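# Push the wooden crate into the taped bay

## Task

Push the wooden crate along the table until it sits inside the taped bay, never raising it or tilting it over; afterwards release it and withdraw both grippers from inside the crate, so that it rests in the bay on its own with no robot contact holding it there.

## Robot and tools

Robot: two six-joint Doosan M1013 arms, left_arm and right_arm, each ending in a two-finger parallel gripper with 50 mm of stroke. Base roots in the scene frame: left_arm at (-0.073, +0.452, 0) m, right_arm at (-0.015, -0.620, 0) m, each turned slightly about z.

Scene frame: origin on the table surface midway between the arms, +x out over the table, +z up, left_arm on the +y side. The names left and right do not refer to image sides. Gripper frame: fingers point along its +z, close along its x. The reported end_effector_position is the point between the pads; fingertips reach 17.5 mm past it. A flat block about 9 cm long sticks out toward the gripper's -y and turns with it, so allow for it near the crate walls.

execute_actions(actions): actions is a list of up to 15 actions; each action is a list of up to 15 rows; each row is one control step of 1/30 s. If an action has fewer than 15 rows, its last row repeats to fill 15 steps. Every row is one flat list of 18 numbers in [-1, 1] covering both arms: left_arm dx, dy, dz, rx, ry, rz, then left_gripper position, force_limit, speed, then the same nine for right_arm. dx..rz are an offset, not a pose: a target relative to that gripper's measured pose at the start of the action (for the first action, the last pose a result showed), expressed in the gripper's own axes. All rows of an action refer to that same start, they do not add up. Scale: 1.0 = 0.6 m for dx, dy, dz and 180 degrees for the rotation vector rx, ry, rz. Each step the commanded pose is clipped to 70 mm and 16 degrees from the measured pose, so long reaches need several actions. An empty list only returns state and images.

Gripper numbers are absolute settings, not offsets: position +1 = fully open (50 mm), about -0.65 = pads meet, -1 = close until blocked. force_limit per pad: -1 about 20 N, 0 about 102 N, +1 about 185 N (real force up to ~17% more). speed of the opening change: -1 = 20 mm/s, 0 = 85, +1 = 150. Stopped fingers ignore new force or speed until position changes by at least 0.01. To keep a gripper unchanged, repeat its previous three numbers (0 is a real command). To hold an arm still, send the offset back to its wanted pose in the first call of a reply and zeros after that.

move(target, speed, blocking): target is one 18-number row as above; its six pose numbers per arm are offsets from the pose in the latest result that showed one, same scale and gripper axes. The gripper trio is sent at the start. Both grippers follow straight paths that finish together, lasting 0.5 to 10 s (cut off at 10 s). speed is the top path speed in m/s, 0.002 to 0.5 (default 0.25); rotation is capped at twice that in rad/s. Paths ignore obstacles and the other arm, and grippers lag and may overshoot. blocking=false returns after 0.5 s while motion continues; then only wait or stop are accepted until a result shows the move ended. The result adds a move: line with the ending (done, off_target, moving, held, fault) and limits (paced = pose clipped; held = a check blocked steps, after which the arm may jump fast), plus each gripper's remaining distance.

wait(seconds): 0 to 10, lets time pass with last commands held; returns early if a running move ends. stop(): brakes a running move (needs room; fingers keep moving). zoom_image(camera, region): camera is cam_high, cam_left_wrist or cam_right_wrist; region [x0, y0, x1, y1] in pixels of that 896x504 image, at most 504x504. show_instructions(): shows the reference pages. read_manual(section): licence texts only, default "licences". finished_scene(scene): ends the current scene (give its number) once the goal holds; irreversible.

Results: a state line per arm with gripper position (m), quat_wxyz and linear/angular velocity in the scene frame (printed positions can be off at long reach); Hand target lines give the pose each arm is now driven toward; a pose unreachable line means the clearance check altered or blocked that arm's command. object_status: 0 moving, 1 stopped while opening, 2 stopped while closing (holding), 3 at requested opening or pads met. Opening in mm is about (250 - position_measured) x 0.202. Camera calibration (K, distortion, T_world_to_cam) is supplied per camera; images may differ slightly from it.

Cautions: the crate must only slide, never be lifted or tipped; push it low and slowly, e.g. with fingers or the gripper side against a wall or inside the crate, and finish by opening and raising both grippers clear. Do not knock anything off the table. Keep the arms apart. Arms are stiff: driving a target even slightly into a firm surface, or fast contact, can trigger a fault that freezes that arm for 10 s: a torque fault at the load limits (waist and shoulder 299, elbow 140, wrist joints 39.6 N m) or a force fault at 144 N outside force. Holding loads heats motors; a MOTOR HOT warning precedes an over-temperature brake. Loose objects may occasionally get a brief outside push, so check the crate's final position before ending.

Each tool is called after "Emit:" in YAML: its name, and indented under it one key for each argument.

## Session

Emit:
execute_actions:
  actions: []

Emit:
show_instructions:

Scene clock: 0.00 s.
left_arm: end_effector_position=(+1.0314, +0.1715, +0.1647) position_measured=3 object_status=3 end_effector_quat_wxyz=(+0.219, +0.859, +0.024, +0.463) end_effector_velocity=(-0.001, -0.000, +0.001) end_effector_angular_velocity=(-0.000, +0.000, -0.000) | right_arm: end_effector_position=(+0.0075, -0.0404, +0.1743) position_measured=3 object_status=3 end_effector_quat_wxyz=(+0.544, +0.664, -0.348, -0.378) end_effector_velocity=(+0.000, -0.000, -0.000) end_effector_angular_velocity=(-0.001, -0.001, +0.001)
Joint positions: left_arm=[-0.202  0.715  1.426  1.096 -0.15   0.081] | right_arm=[ 1.006  0.667  1.711  0.753  2.041 -2.768]
Joint velocities: left_arm=[-0.    -0.001  0.001  0.     0.    -0.   ] | right_arm=[-0.     0.    -0.    -0.002  0.     0.   ]
Hand target (left_arm): +1.031, +0.172, +0.165; +0.219, +0.859, +0.024, +0.463
Hand target (right_arm): +0.007, -0.040, +0.174; +0.544, +0.664, -0.348, -0.378
camera_calibration (this result's frames):
cam_left_wrist: T_world_to_cam=[[0.536247, 0.227535, 0.812814, -0.729195], [-0.389271, -0.787787, 0.477347, 0.468127], [0.748938, -0.57238, -0.333876, -0.466373], [0, 0, 0, 1]] pos_world=[0.922541, 0.267759, 0.21353]
cam_right_wrist: T_world_to_cam=[[0.42657, -0.892266, -0.147986, -0.00162346], [0.237009, -0.0476274, 0.970339, -0.172742], [-0.872849, -0.448992, 0.191158, 0.103934], [0, 0, 0, 1]] pos_world=[0.132352, 0.0369896, 0.14751]

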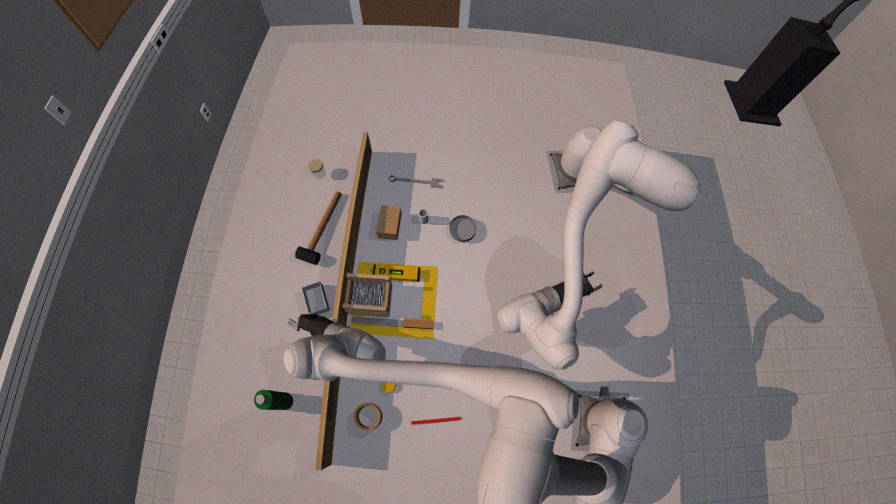

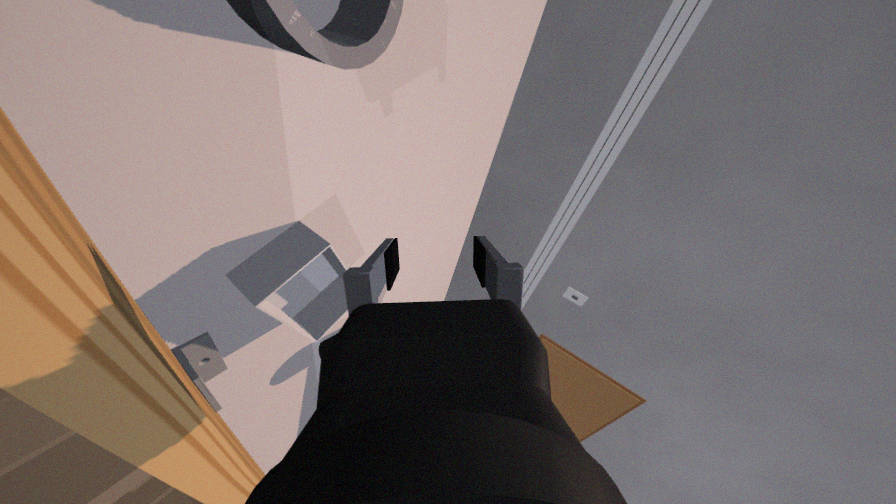

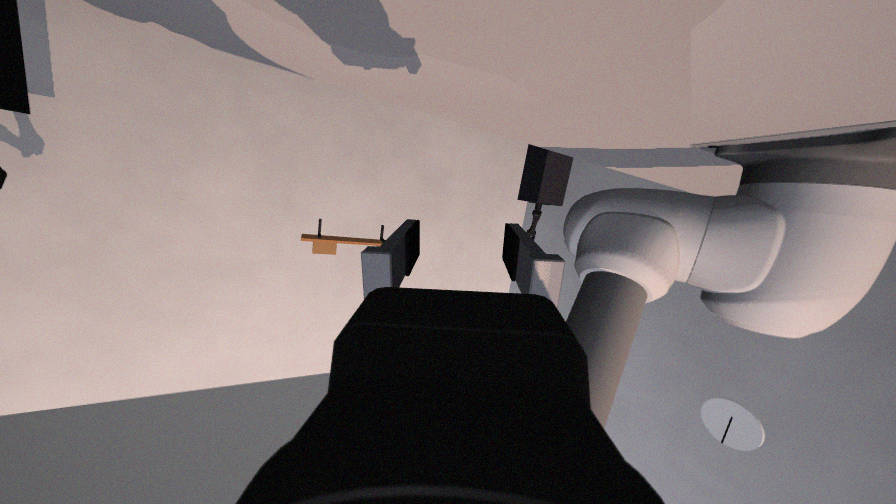

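Reference images for this scene: manual page 1, manual page 2, manual page 3, manual page 4.

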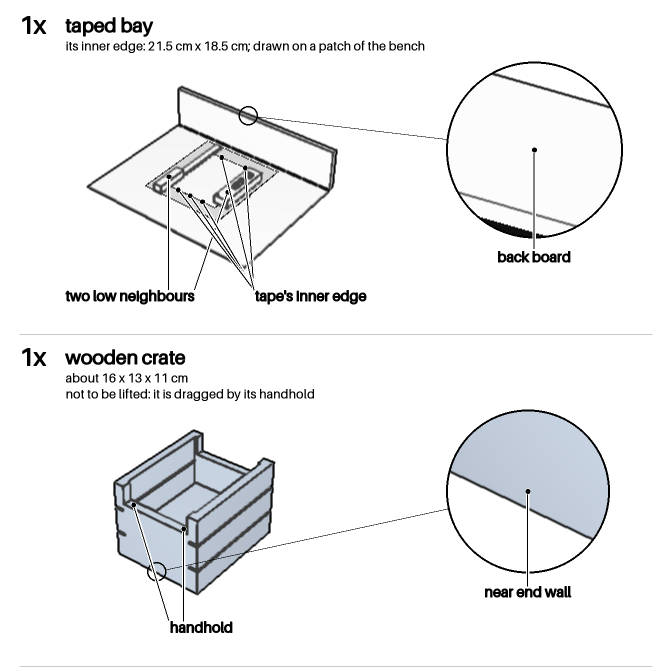

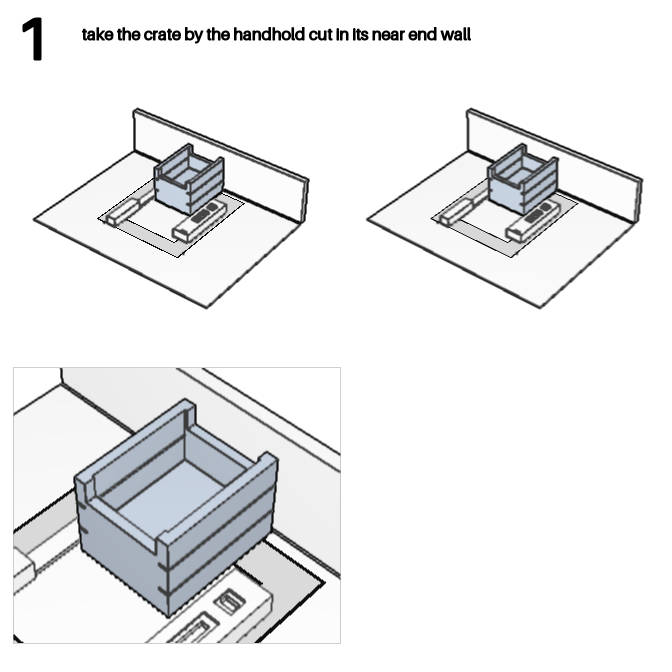

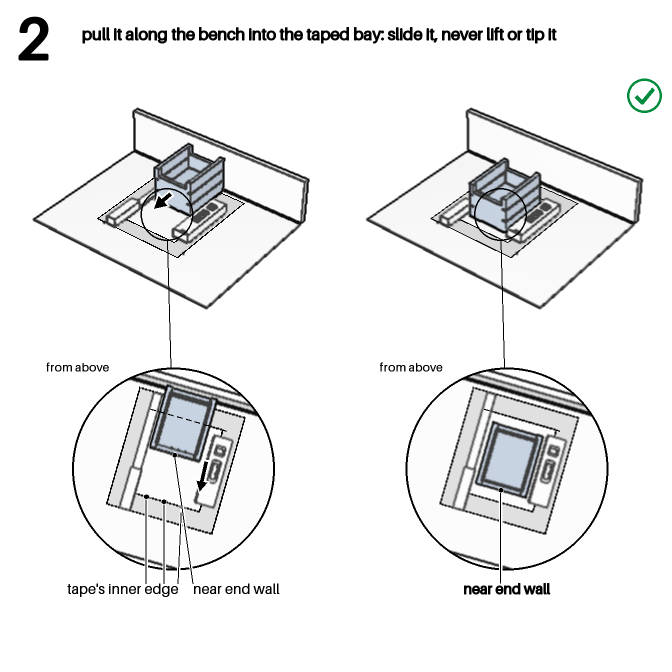

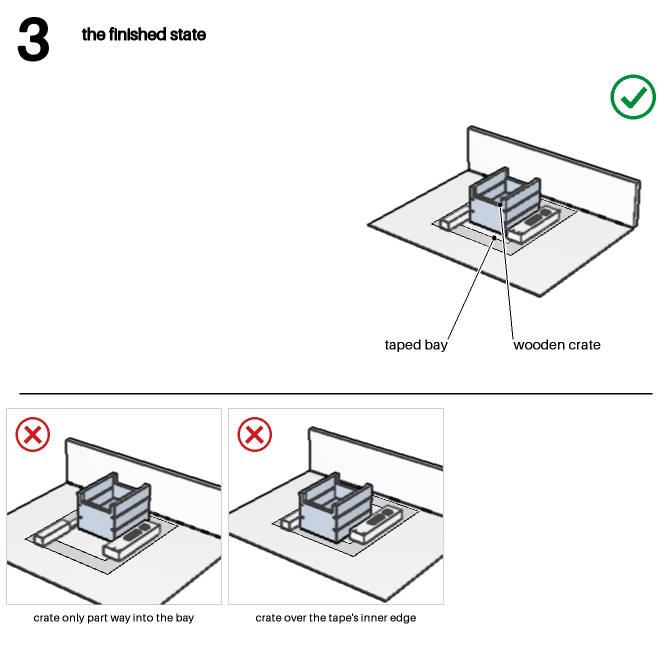

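Emit:
move:
  target: [-0.155,0.382,-0.375,0.146,-0.309,0.016,1,0,0,0.22,0.04,0.115,0,0,0,1,0,0]
  speed: 0.2

Scene clock: 8.20 s.
left_arm: end_effector_position=(+0.7595, +0.0219, +0.2897) position_measured=3 object_status=3 end_effector_quat_wxyz=(-0.000, +1.000, +0.000, -0.000) end_effector_velocity=(+0.000, -0.000, -0.002) end_effector_angular_velocity=(+0.001, +0.002, +0.000) | right_arm: end_effector_position=(+0.0078, -0.1912, +0.1734) position_measured=3 object_status=3 end_effector_quat_wxyz=(+0.544, +0.664, -0.348, -0.378) end_effector_velocity=(-0.000, +0.000, +0.000) end_effector_angular_velocity=(+0.000, +0.000, -0.000)
Joint positions: left_arm=[-0.475  0.682  0.96   3.142 -1.5   -2.107] | right_arm=[ 0.907  0.52   2.001  0.611  1.969 -2.923]
Joint velocities: left_arm=[ 0.     0.002 -0.001 -0.    -0.    -0.   ] | right_arm=[ 0.    -0.     0.     0.001  0.     0.   ]
Hand target (left_arm): +0.760, +0.022, +0.290; -0.000, +1.000, +0.000, -0.000
Hand target (right_arm): +0.008, -0.191, +0.173; +0.544, +0.664, -0.348, -0.378
Off the commanded pose (left_arm): 0.001 m, 0 deg.
Off the commanded pose (right_arm): 0.000 m, 0 deg.
move: done; limits=paced
camera_calibration (this result's frames):
cam_left_wrist: T_world_to_cam=[[0.998899, -0.0313093, 0.0349437, -0.771349], [-0.0393514, -0.964651, 0.260577, -0.0143748], [0.02555, -0.261665, -0.96482, 0.418725], [0, 0, 0, 1]] pos_world=[0.759236, 0.0715487, 0.434694]
cam_right_wrist: T_world_to_cam=[[0.426691, -0.892223, -0.147894, -0.136547], [0.236908, -0.0475495, 0.970368, -0.17916], [-0.872817, -0.449084, 0.191086, 0.0366608], [0, 0, 0, 1]] pos_world=[0.132706, -0.113886, 0.146651]

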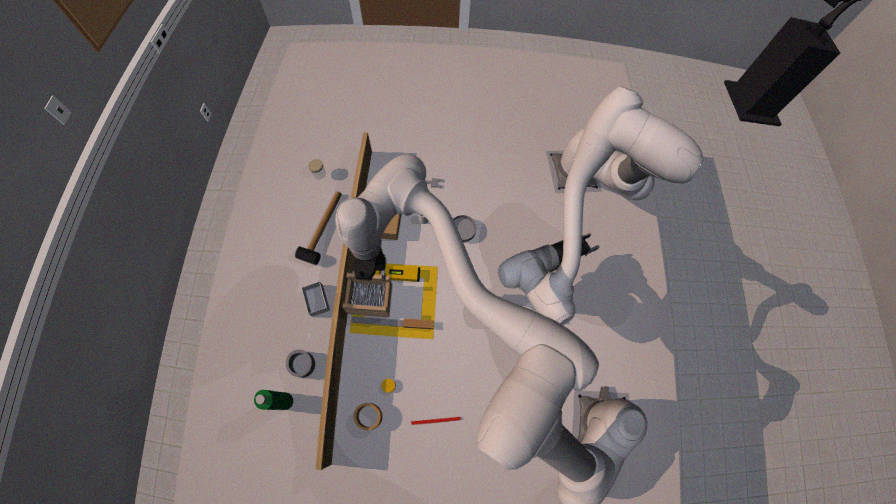

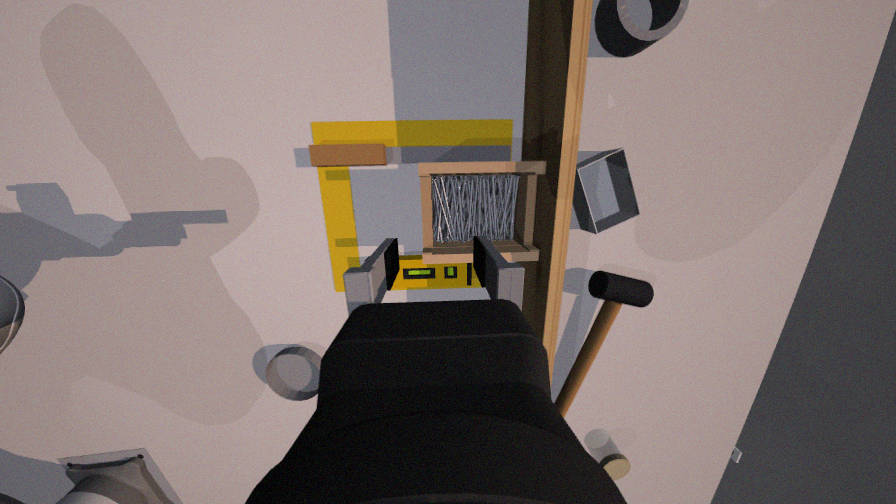

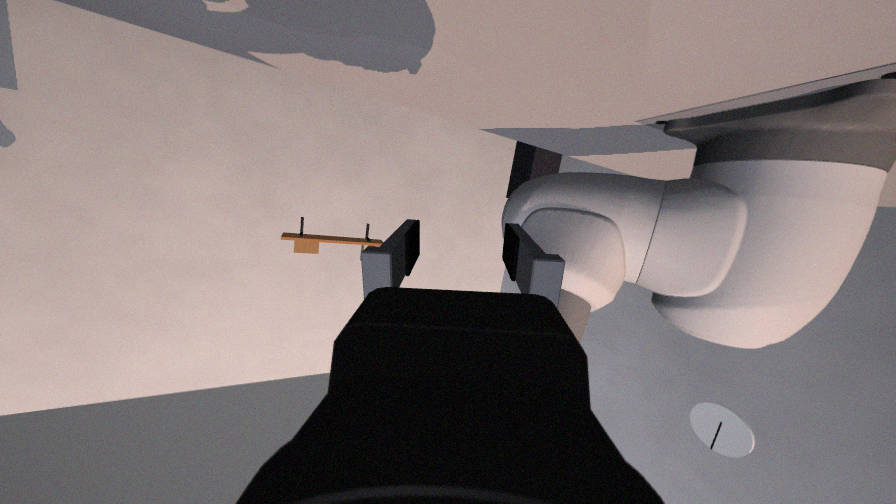

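Emit:
move:
  target: [-0.028,-0.014,0.34,0,0,0,1,0,0,0,0,0,0,0,0,1,0,0]
  speed: 0.2

Scene clock: 12.23 s.
left_arm: end_effector_position=(+0.7430, +0.0304, +0.0856) position_measured=3 object_status=3 end_effector_quat_wxyz=(-0.000, +1.000, +0.000, -0.000) end_effector_velocity=(+0.000, -0.000, +0.001) end_effector_angular_velocity=(-0.001, -0.001, -0.000) | right_arm: end_effector_position=(+0.0078, -0.1913, +0.1734) position_measured=3 object_status=3 end_effector_quat_wxyz=(+0.544, +0.664, -0.348, -0.378) end_effector_velocity=(-0.000, +0.000, +0.000) end_effector_angular_velocity=(+0.001, +0.000, -0.001)
Joint positions: left_arm=[-0.477  0.737  1.242  3.142 -1.163 -2.109] | right_arm=[ 0.907  0.52   2.001  0.611  1.969 -2.923]
Joint velocities: left_arm=[-0.    -0.001 -0.    -0.001  0.     0.001] | right_arm=[ 0.    -0.    -0.     0.001 -0.    -0.   ]
Hand target (left_arm): +0.743, +0.030, +0.086; -0.000, +1.000, +0.000, -0.000
Hand target (right_arm): +0.008, -0.191, +0.173; +0.544, +0.664, -0.348, -0.378
Off the commanded pose (left_arm): 0.000 m, 0 deg.
Off the commanded pose (right_arm): 0.000 m, 0 deg.
move: done
camera_calibration (this result's frames):
cam_left_wrist: T_world_to_cam=[[0.998903, -0.0310615, 0.0350463, -0.747421], [-0.0391373, -0.964676, 0.260515, 0.0461822], [0.0257164, -0.261601, -0.964834, 0.22442], [0, 0, 0, 1]] pos_world=[0.742637, 0.0800431, 0.230691]
cam_right_wrist: T_world_to_cam=[[0.426684, -0.892226, -0.147895, -0.136554], [0.236908, -0.0475526, 0.970368, -0.179164], [-0.87282, -0.449078, 0.191086, 0.03666], [0, 0, 0, 1]] pos_world=[0.132708, -0.113894, 0.146654]

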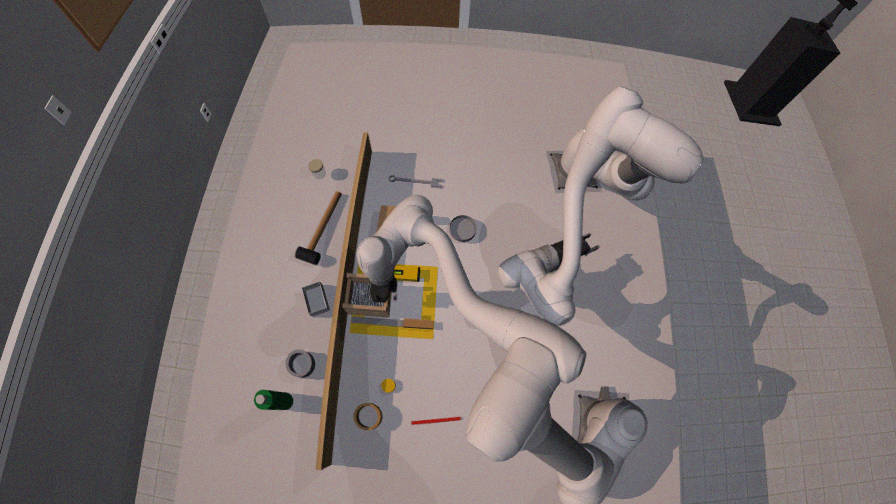

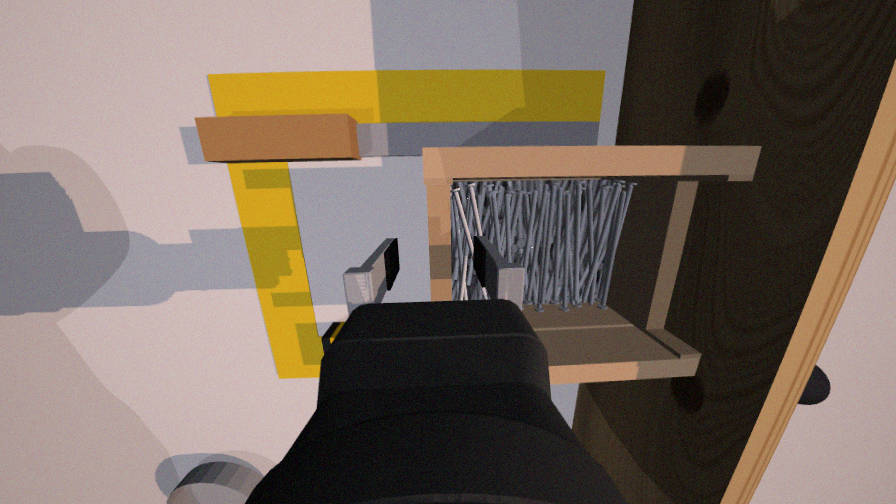

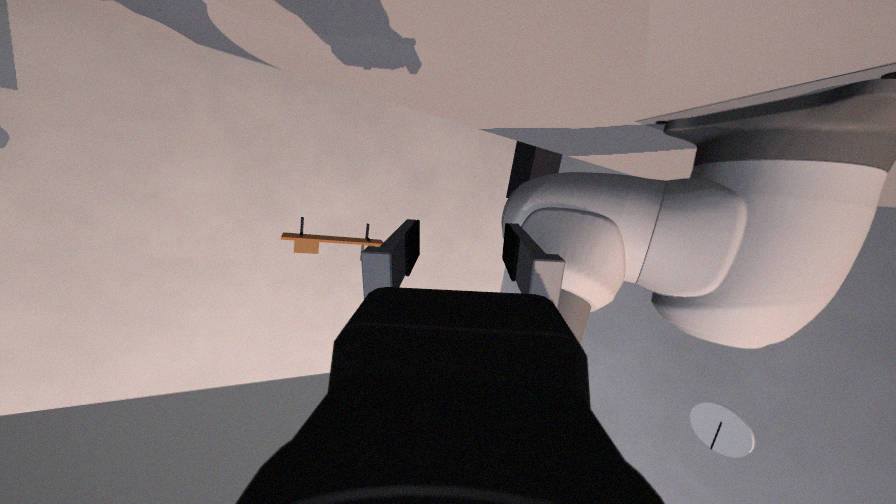

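Emit:
move:
  target: [0.003,0,0.016,0,0,0,-1,-0.6,0,0,0,0,0,0,0,1,0,0]

Emit:
move:
  target: [-0.159,0.005,0,0,0,0,-1,-0.6,0,0,0,0,0,0,0,1,0,0]
  speed: 0.08

Emit:
move:
  target: [0,0,0,0,0,0,1,0,1,0,0,0,0,0,0,1,0,0]

Emit:
move:
  target: [0,0,-0.25,0,0,0,1,0,1,0,0,0,0,0,0,1,0,0]

Scene clock: 20.40 s.
left_arm: end_effector_position=(+0.7448, +0.0303, +0.0763) position_measured=189 object_status=2 end_effector_quat_wxyz=(-0.000, +1.000, +0.000, -0.000) end_effector_velocity=(-0.000, +0.000, -0.001) end_effector_angular_velocity=(+0.000, +0.000, +0.000) | right_arm: end_effector_position=(+0.0078, -0.1912, +0.1734) position_measured=3 object_status=3 end_effector_quat_wxyz=(+0.544, +0.664, -0.348, -0.378) end_effector_velocity=(-0.001, +0.001, +0.000) end_effector_angular_velocity=(+0.001, +0.001, -0.001)
Joint positions: left_arm=[-0.476  0.746  1.244  3.142 -1.152 -2.108] | right_arm=[ 0.907  0.52   2.001  0.611  1.969 -2.923]
Joint velocities: left_arm=[ 0.     0.     0.001  0.     0.001 -0.   ] | right_arm=[ 0.001  0.    -0.     0.002 -0.    -0.   ]
Hand target (left_arm): +0.745, +0.030, +0.076; -0.000, +1.000, +0.000, -0.000
Hand target (right_arm): +0.008, -0.191, +0.173; +0.544, +0.664, -0.348, -0.378
Off the commanded pose (left_arm): 0.000 m, 0 deg.
Off the commanded pose (right_arm): 0.000 m, 0 deg.
move: done
camera_calibration (this result's frames):
cam_left_wrist: T_world_to_cam=[[0.9989, -0.0310371, 0.0351514, -0.748905], [-0.0391442, -0.964646, 0.260625, 0.048645], [0.0258197, -0.261714, -0.9648, 0.215305], [0, 0, 0, 1]] pos_world=[0.744426, 0.0800297, 0.221373]
cam_right_wrist: T_world_to_cam=[[0.426684, -0.892226, -0.147896, -0.13655], [0.236907, -0.0475542, 0.970368, -0.179162], [-0.872821, -0.449078, 0.191084, 0.0366667], [0, 0, 0, 1]] pos_world=[0.132712, -0.113888, 0.146651]

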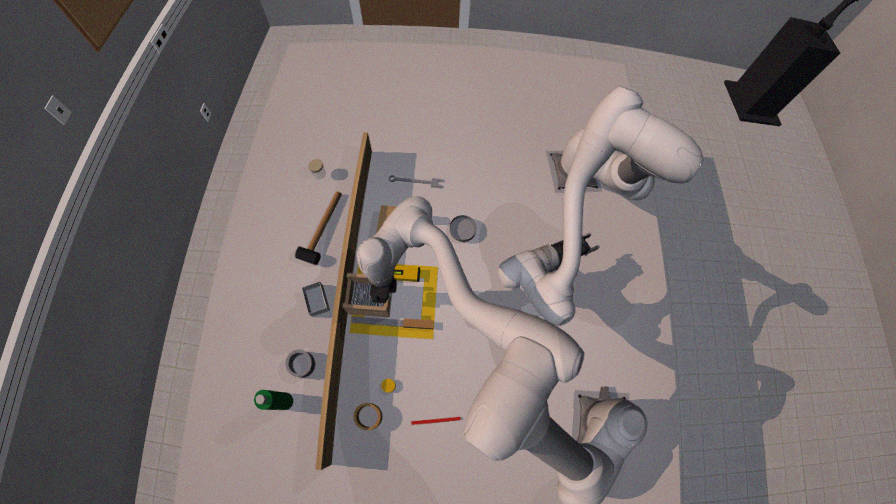

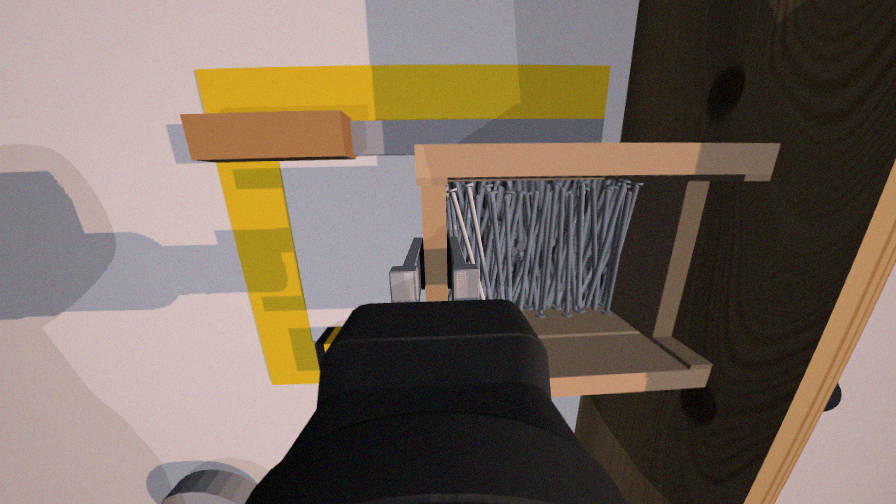

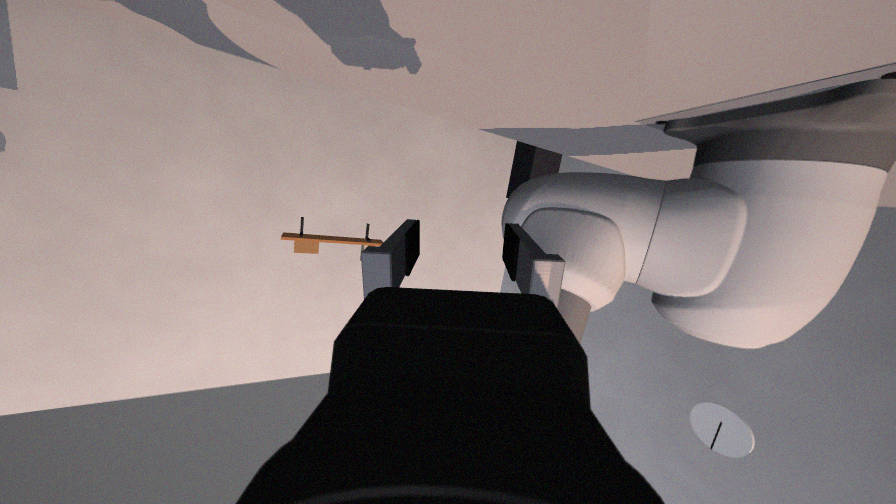

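Scene clock: 21.87 s.
left_arm: end_effector_position=(+0.6494, +0.0274, +0.0763) position_measured=189 object_status=2 end_effector_quat_wxyz=(-0.000, +1.000, +0.000, -0.000) end_effector_velocity=(+0.000, -0.001, +0.001) end_effector_angular_velocity=(-0.001, -0.001, -0.000) | right_arm: end_effector_position=(+0.0078, -0.1912, +0.1734) position_measured=3 object_status=3 end_effector_quat_wxyz=(+0.544, +0.664, -0.348, -0.378) end_effector_velocity=(+0.001, -0.000, -0.000) end_effector_angular_velocity=(-0.000, -0.001, -0.001)
Joint positions: left_arm=[-0.536  0.626  1.458  3.141 -1.058 -2.168] | right_arm=[ 0.907  0.52   2.001  0.611  1.969 -2.923]
Joint velocities: left_arm=[-0.    -0.001 -0.001  0.     0.    -0.   ] | right_arm=[-0.001 -0.    -0.    -0.001 -0.     0.   ]
Hand target (left_arm): +0.649, +0.027, +0.076; -0.000, +1.000, +0.000, -0.000
Hand target (right_arm): +0.008, -0.191, +0.173; +0.544, +0.664, -0.348, -0.378
Off the commanded pose (left_arm): 0.000 m, 0 deg.
Off the commanded pose (right_arm): 0.000 m, 0 deg.
move: done
camera_calibration (this result's frames):
cam_left_wrist: T_world_to_cam=[[0.998907, -0.0308997, 0.0350661, -0.653742], [-0.038991, -0.964634, 0.260692, 0.0419809], [0.0257706, -0.261774, -0.964785, 0.216948], [0, 0, 0, 1]] pos_world=[0.649074, 0.077087, 0.221288]
cam_right_wrist: T_world_to_cam=[[0.426684, -0.892226, -0.147896, -0.13655], [0.236907, -0.0475543, 0.970368, -0.179162], [-0.872821, -0.449078, 0.191084, 0.0366667], [0, 0, 0, 1]] pos_world=[0.132712, -0.113888, 0.146651]

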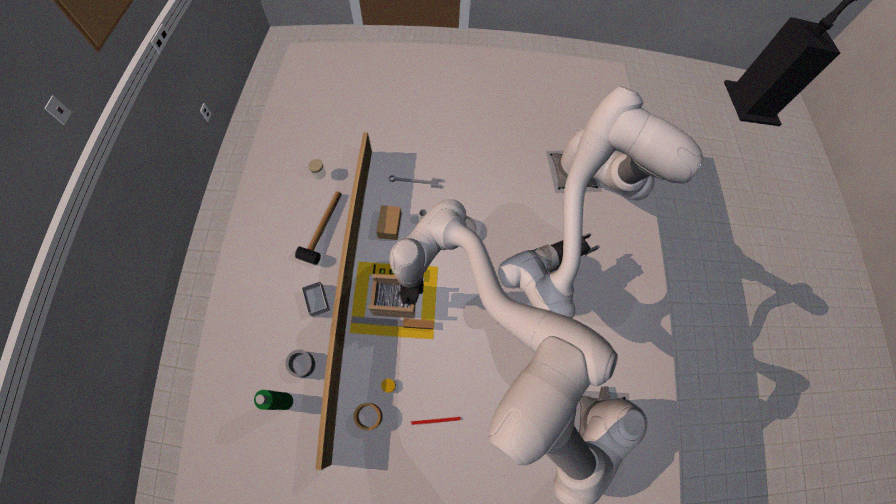

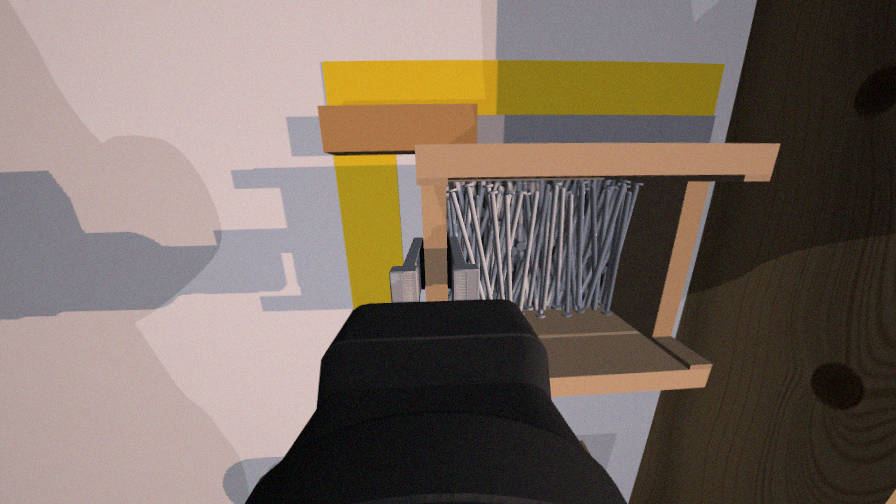

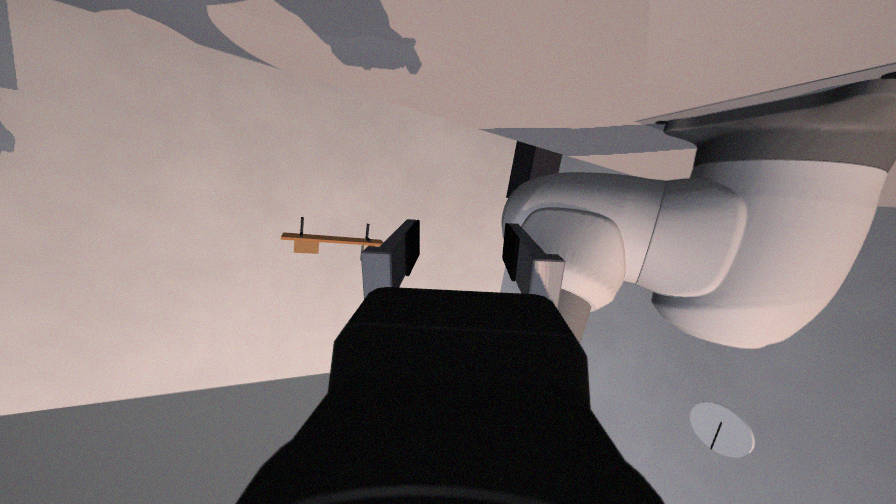

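Scene clock: 22.37 s.
left_arm: end_effector_position=(+0.6494, +0.0273, +0.0762) position_measured=3 object_status=3 end_effector_quat_wxyz=(-0.000, +1.000, +0.000, -0.000) end_effector_velocity=(-0.000, +0.000, -0.001) end_effector_angular_velocity=(+0.000, +0.001, +0.001) | right_arm: end_effector_position=(+0.0078, -0.1912, +0.1734) position_measured=3 object_status=3 end_effector_quat_wxyz=(+0.544, +0.664, -0.348, -0.378) end_effector_velocity=(-0.000, +0.000, +0.000) end_effector_angular_velocity=(+0.000, -0.000, +0.000)
Joint positions: left_arm=[-0.536  0.626  1.458  3.141 -1.058 -2.168] | right_arm=[ 0.907  0.52   2.001  0.611  1.969 -2.923]
Joint velocities: left_arm=[ 0.     0.001  0.    -0.     0.    -0.   ] | right_arm=[ 0.  0. -0. -0.  0. -0.]
Hand target (left_arm): +0.649, +0.027, +0.076; -0.000, +1.000, +0.000, -0.000
Hand target (right_arm): +0.008, -0.191, +0.173; +0.544, +0.664, -0.348, -0.378
Off the commanded pose (left_arm): 0.000 m, 0 deg.
Off the commanded pose (right_arm): 0.000 m, 0 deg.
move: done
camera_calibration (this result's frames):
cam_left_wrist: T_world_to_cam=[[0.998911, -0.0308824, 0.0349816, -0.65369], [-0.0389535, -0.964622, 0.260743, 0.0419045], [0.0256916, -0.261822, -0.964774, 0.216953], [0, 0, 0, 1]] pos_world=[0.649037, 0.0770375, 0.221251]
cam_right_wrist: T_world_to_cam=[[0.426684, -0.892226, -0.147896, -0.13655], [0.236907, -0.0475543, 0.970368, -0.179162], [-0.872821, -0.449078, 0.191084, 0.0366667], [0, 0, 0, 1]] pos_world=[0.132712, -0.113888, 0.146651]

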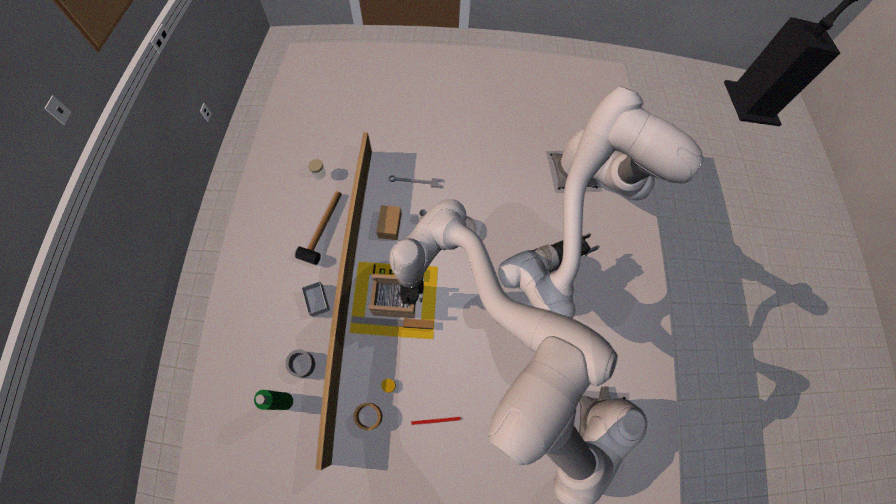

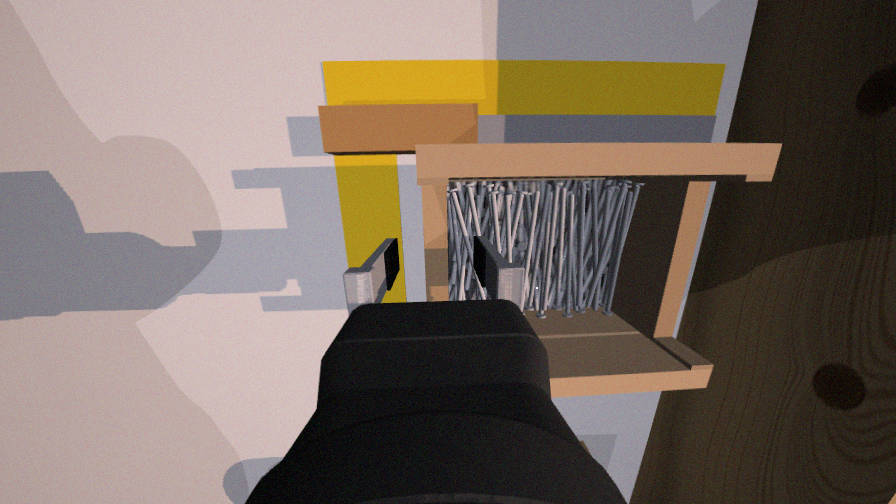

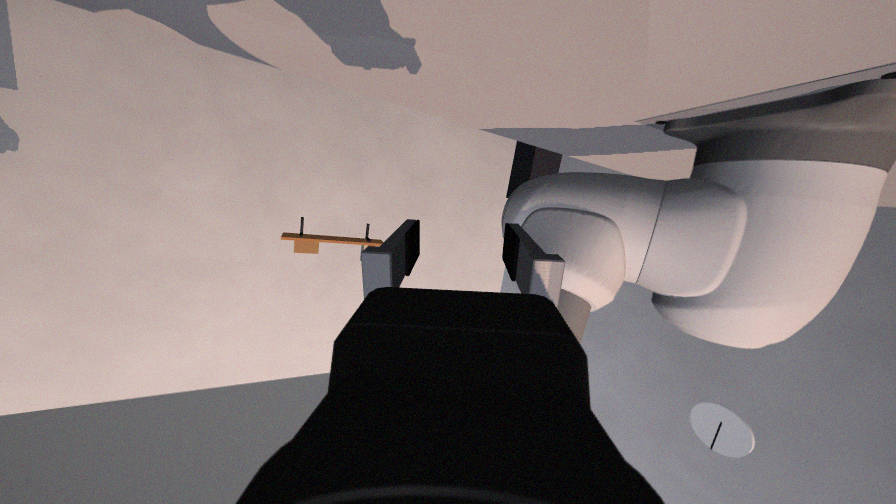

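Scene clock: 23.30 s.
left_arm: end_effector_position=(+0.6492, +0.0273, +0.2262) position_measured=3 object_status=3 end_effector_quat_wxyz=(-0.000, +1.000, +0.000, -0.000) end_effector_velocity=(+0.000, -0.000, -0.000) end_effector_angular_velocity=(+0.000, +0.000, +0.000) | right_arm: end_effector_position=(+0.0078, -0.1912, +0.1734) position_measured=3 object_status=3 end_effector_quat_wxyz=(+0.544, +0.664, -0.348, -0.378) end_effector_velocity=(+0.000, +0.001, +0.000) end_effector_angular_velocity=(+0.001, +0.001, -0.002)
Joint positions: left_arm=[-0.536  0.531  1.325  3.141 -1.287 -2.168] | right_arm=[ 0.907  0.52   2.001  0.611  1.969 -2.923]
Joint velocities: left_arm=[ 0.     0.001 -0.001  0.    -0.     0.   ] | right_arm=[-0.001  0.    -0.     0.002  0.     0.   ]
Hand target (left_arm): +0.649, +0.027, +0.226; -0.000, +1.000, +0.000, -0.000
Hand target (right_arm): +0.008, -0.191, +0.173; +0.544, +0.664, -0.348, -0.378
Off the commanded pose (left_arm): 0.000 m, 0 deg.
Off the commanded pose (right_arm): 0.000 m, 0 deg.
move: done
camera_calibration (this result's frames):
cam_left_wrist: T_world_to_cam=[[0.998906, -0.0310823, 0.0349366, -0.65878], [-0.0391346, -0.964616, 0.26074, 0.00288924], [0.025596, -0.261822, -0.964777, 0.36176], [0, 0, 0, 1]] pos_world=[0.648913, 0.0770272, 0.37128]
cam_right_wrist: T_world_to_cam=[[0.426684, -0.892226, -0.147896, -0.136551], [0.236907, -0.0475539, 0.970368, -0.179162], [-0.872821, -0.449078, 0.191084, 0.0366667], [0, 0, 0, 1]] pos_world=[0.132712, -0.113888, 0.146651]

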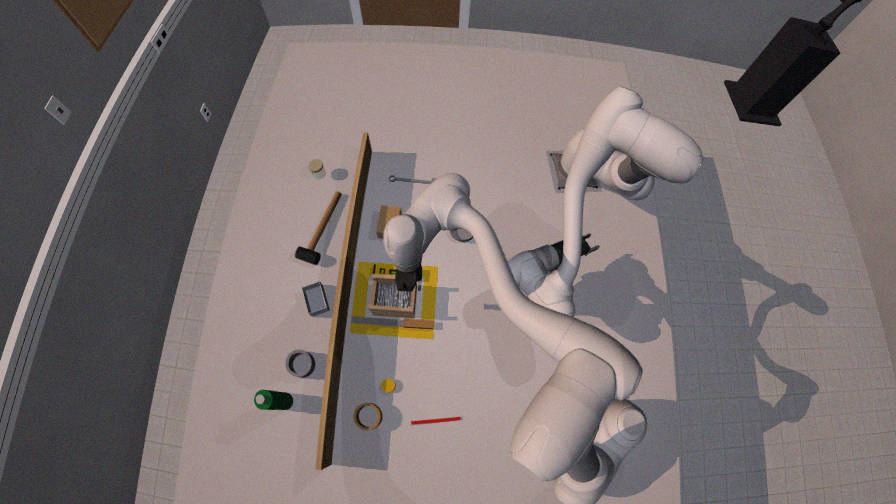

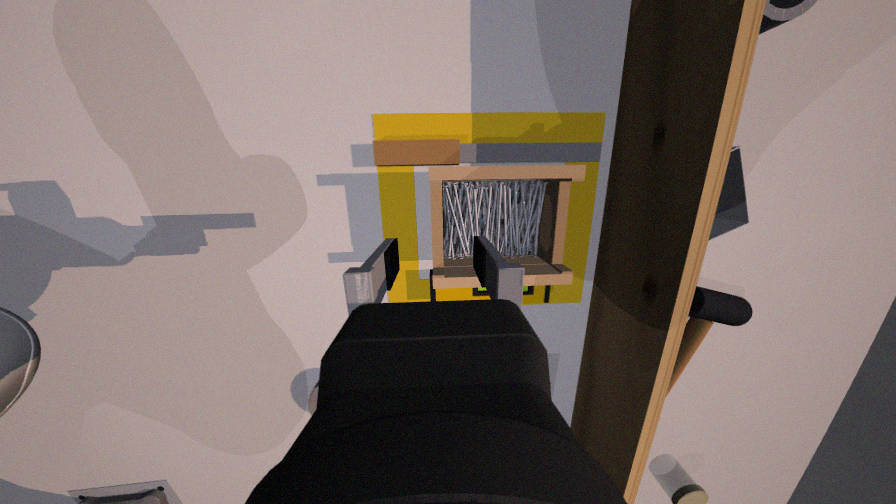

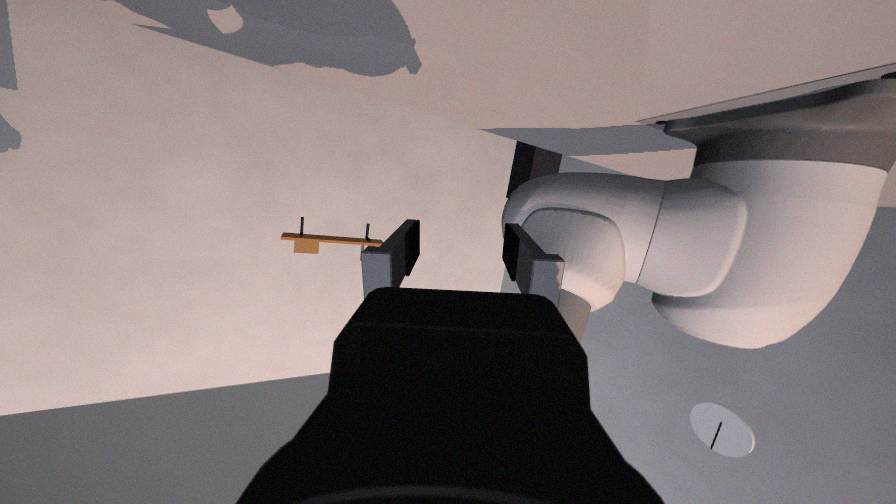

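Emit:
finished_scene:
  scene: 2

The scene is finished: the task was done.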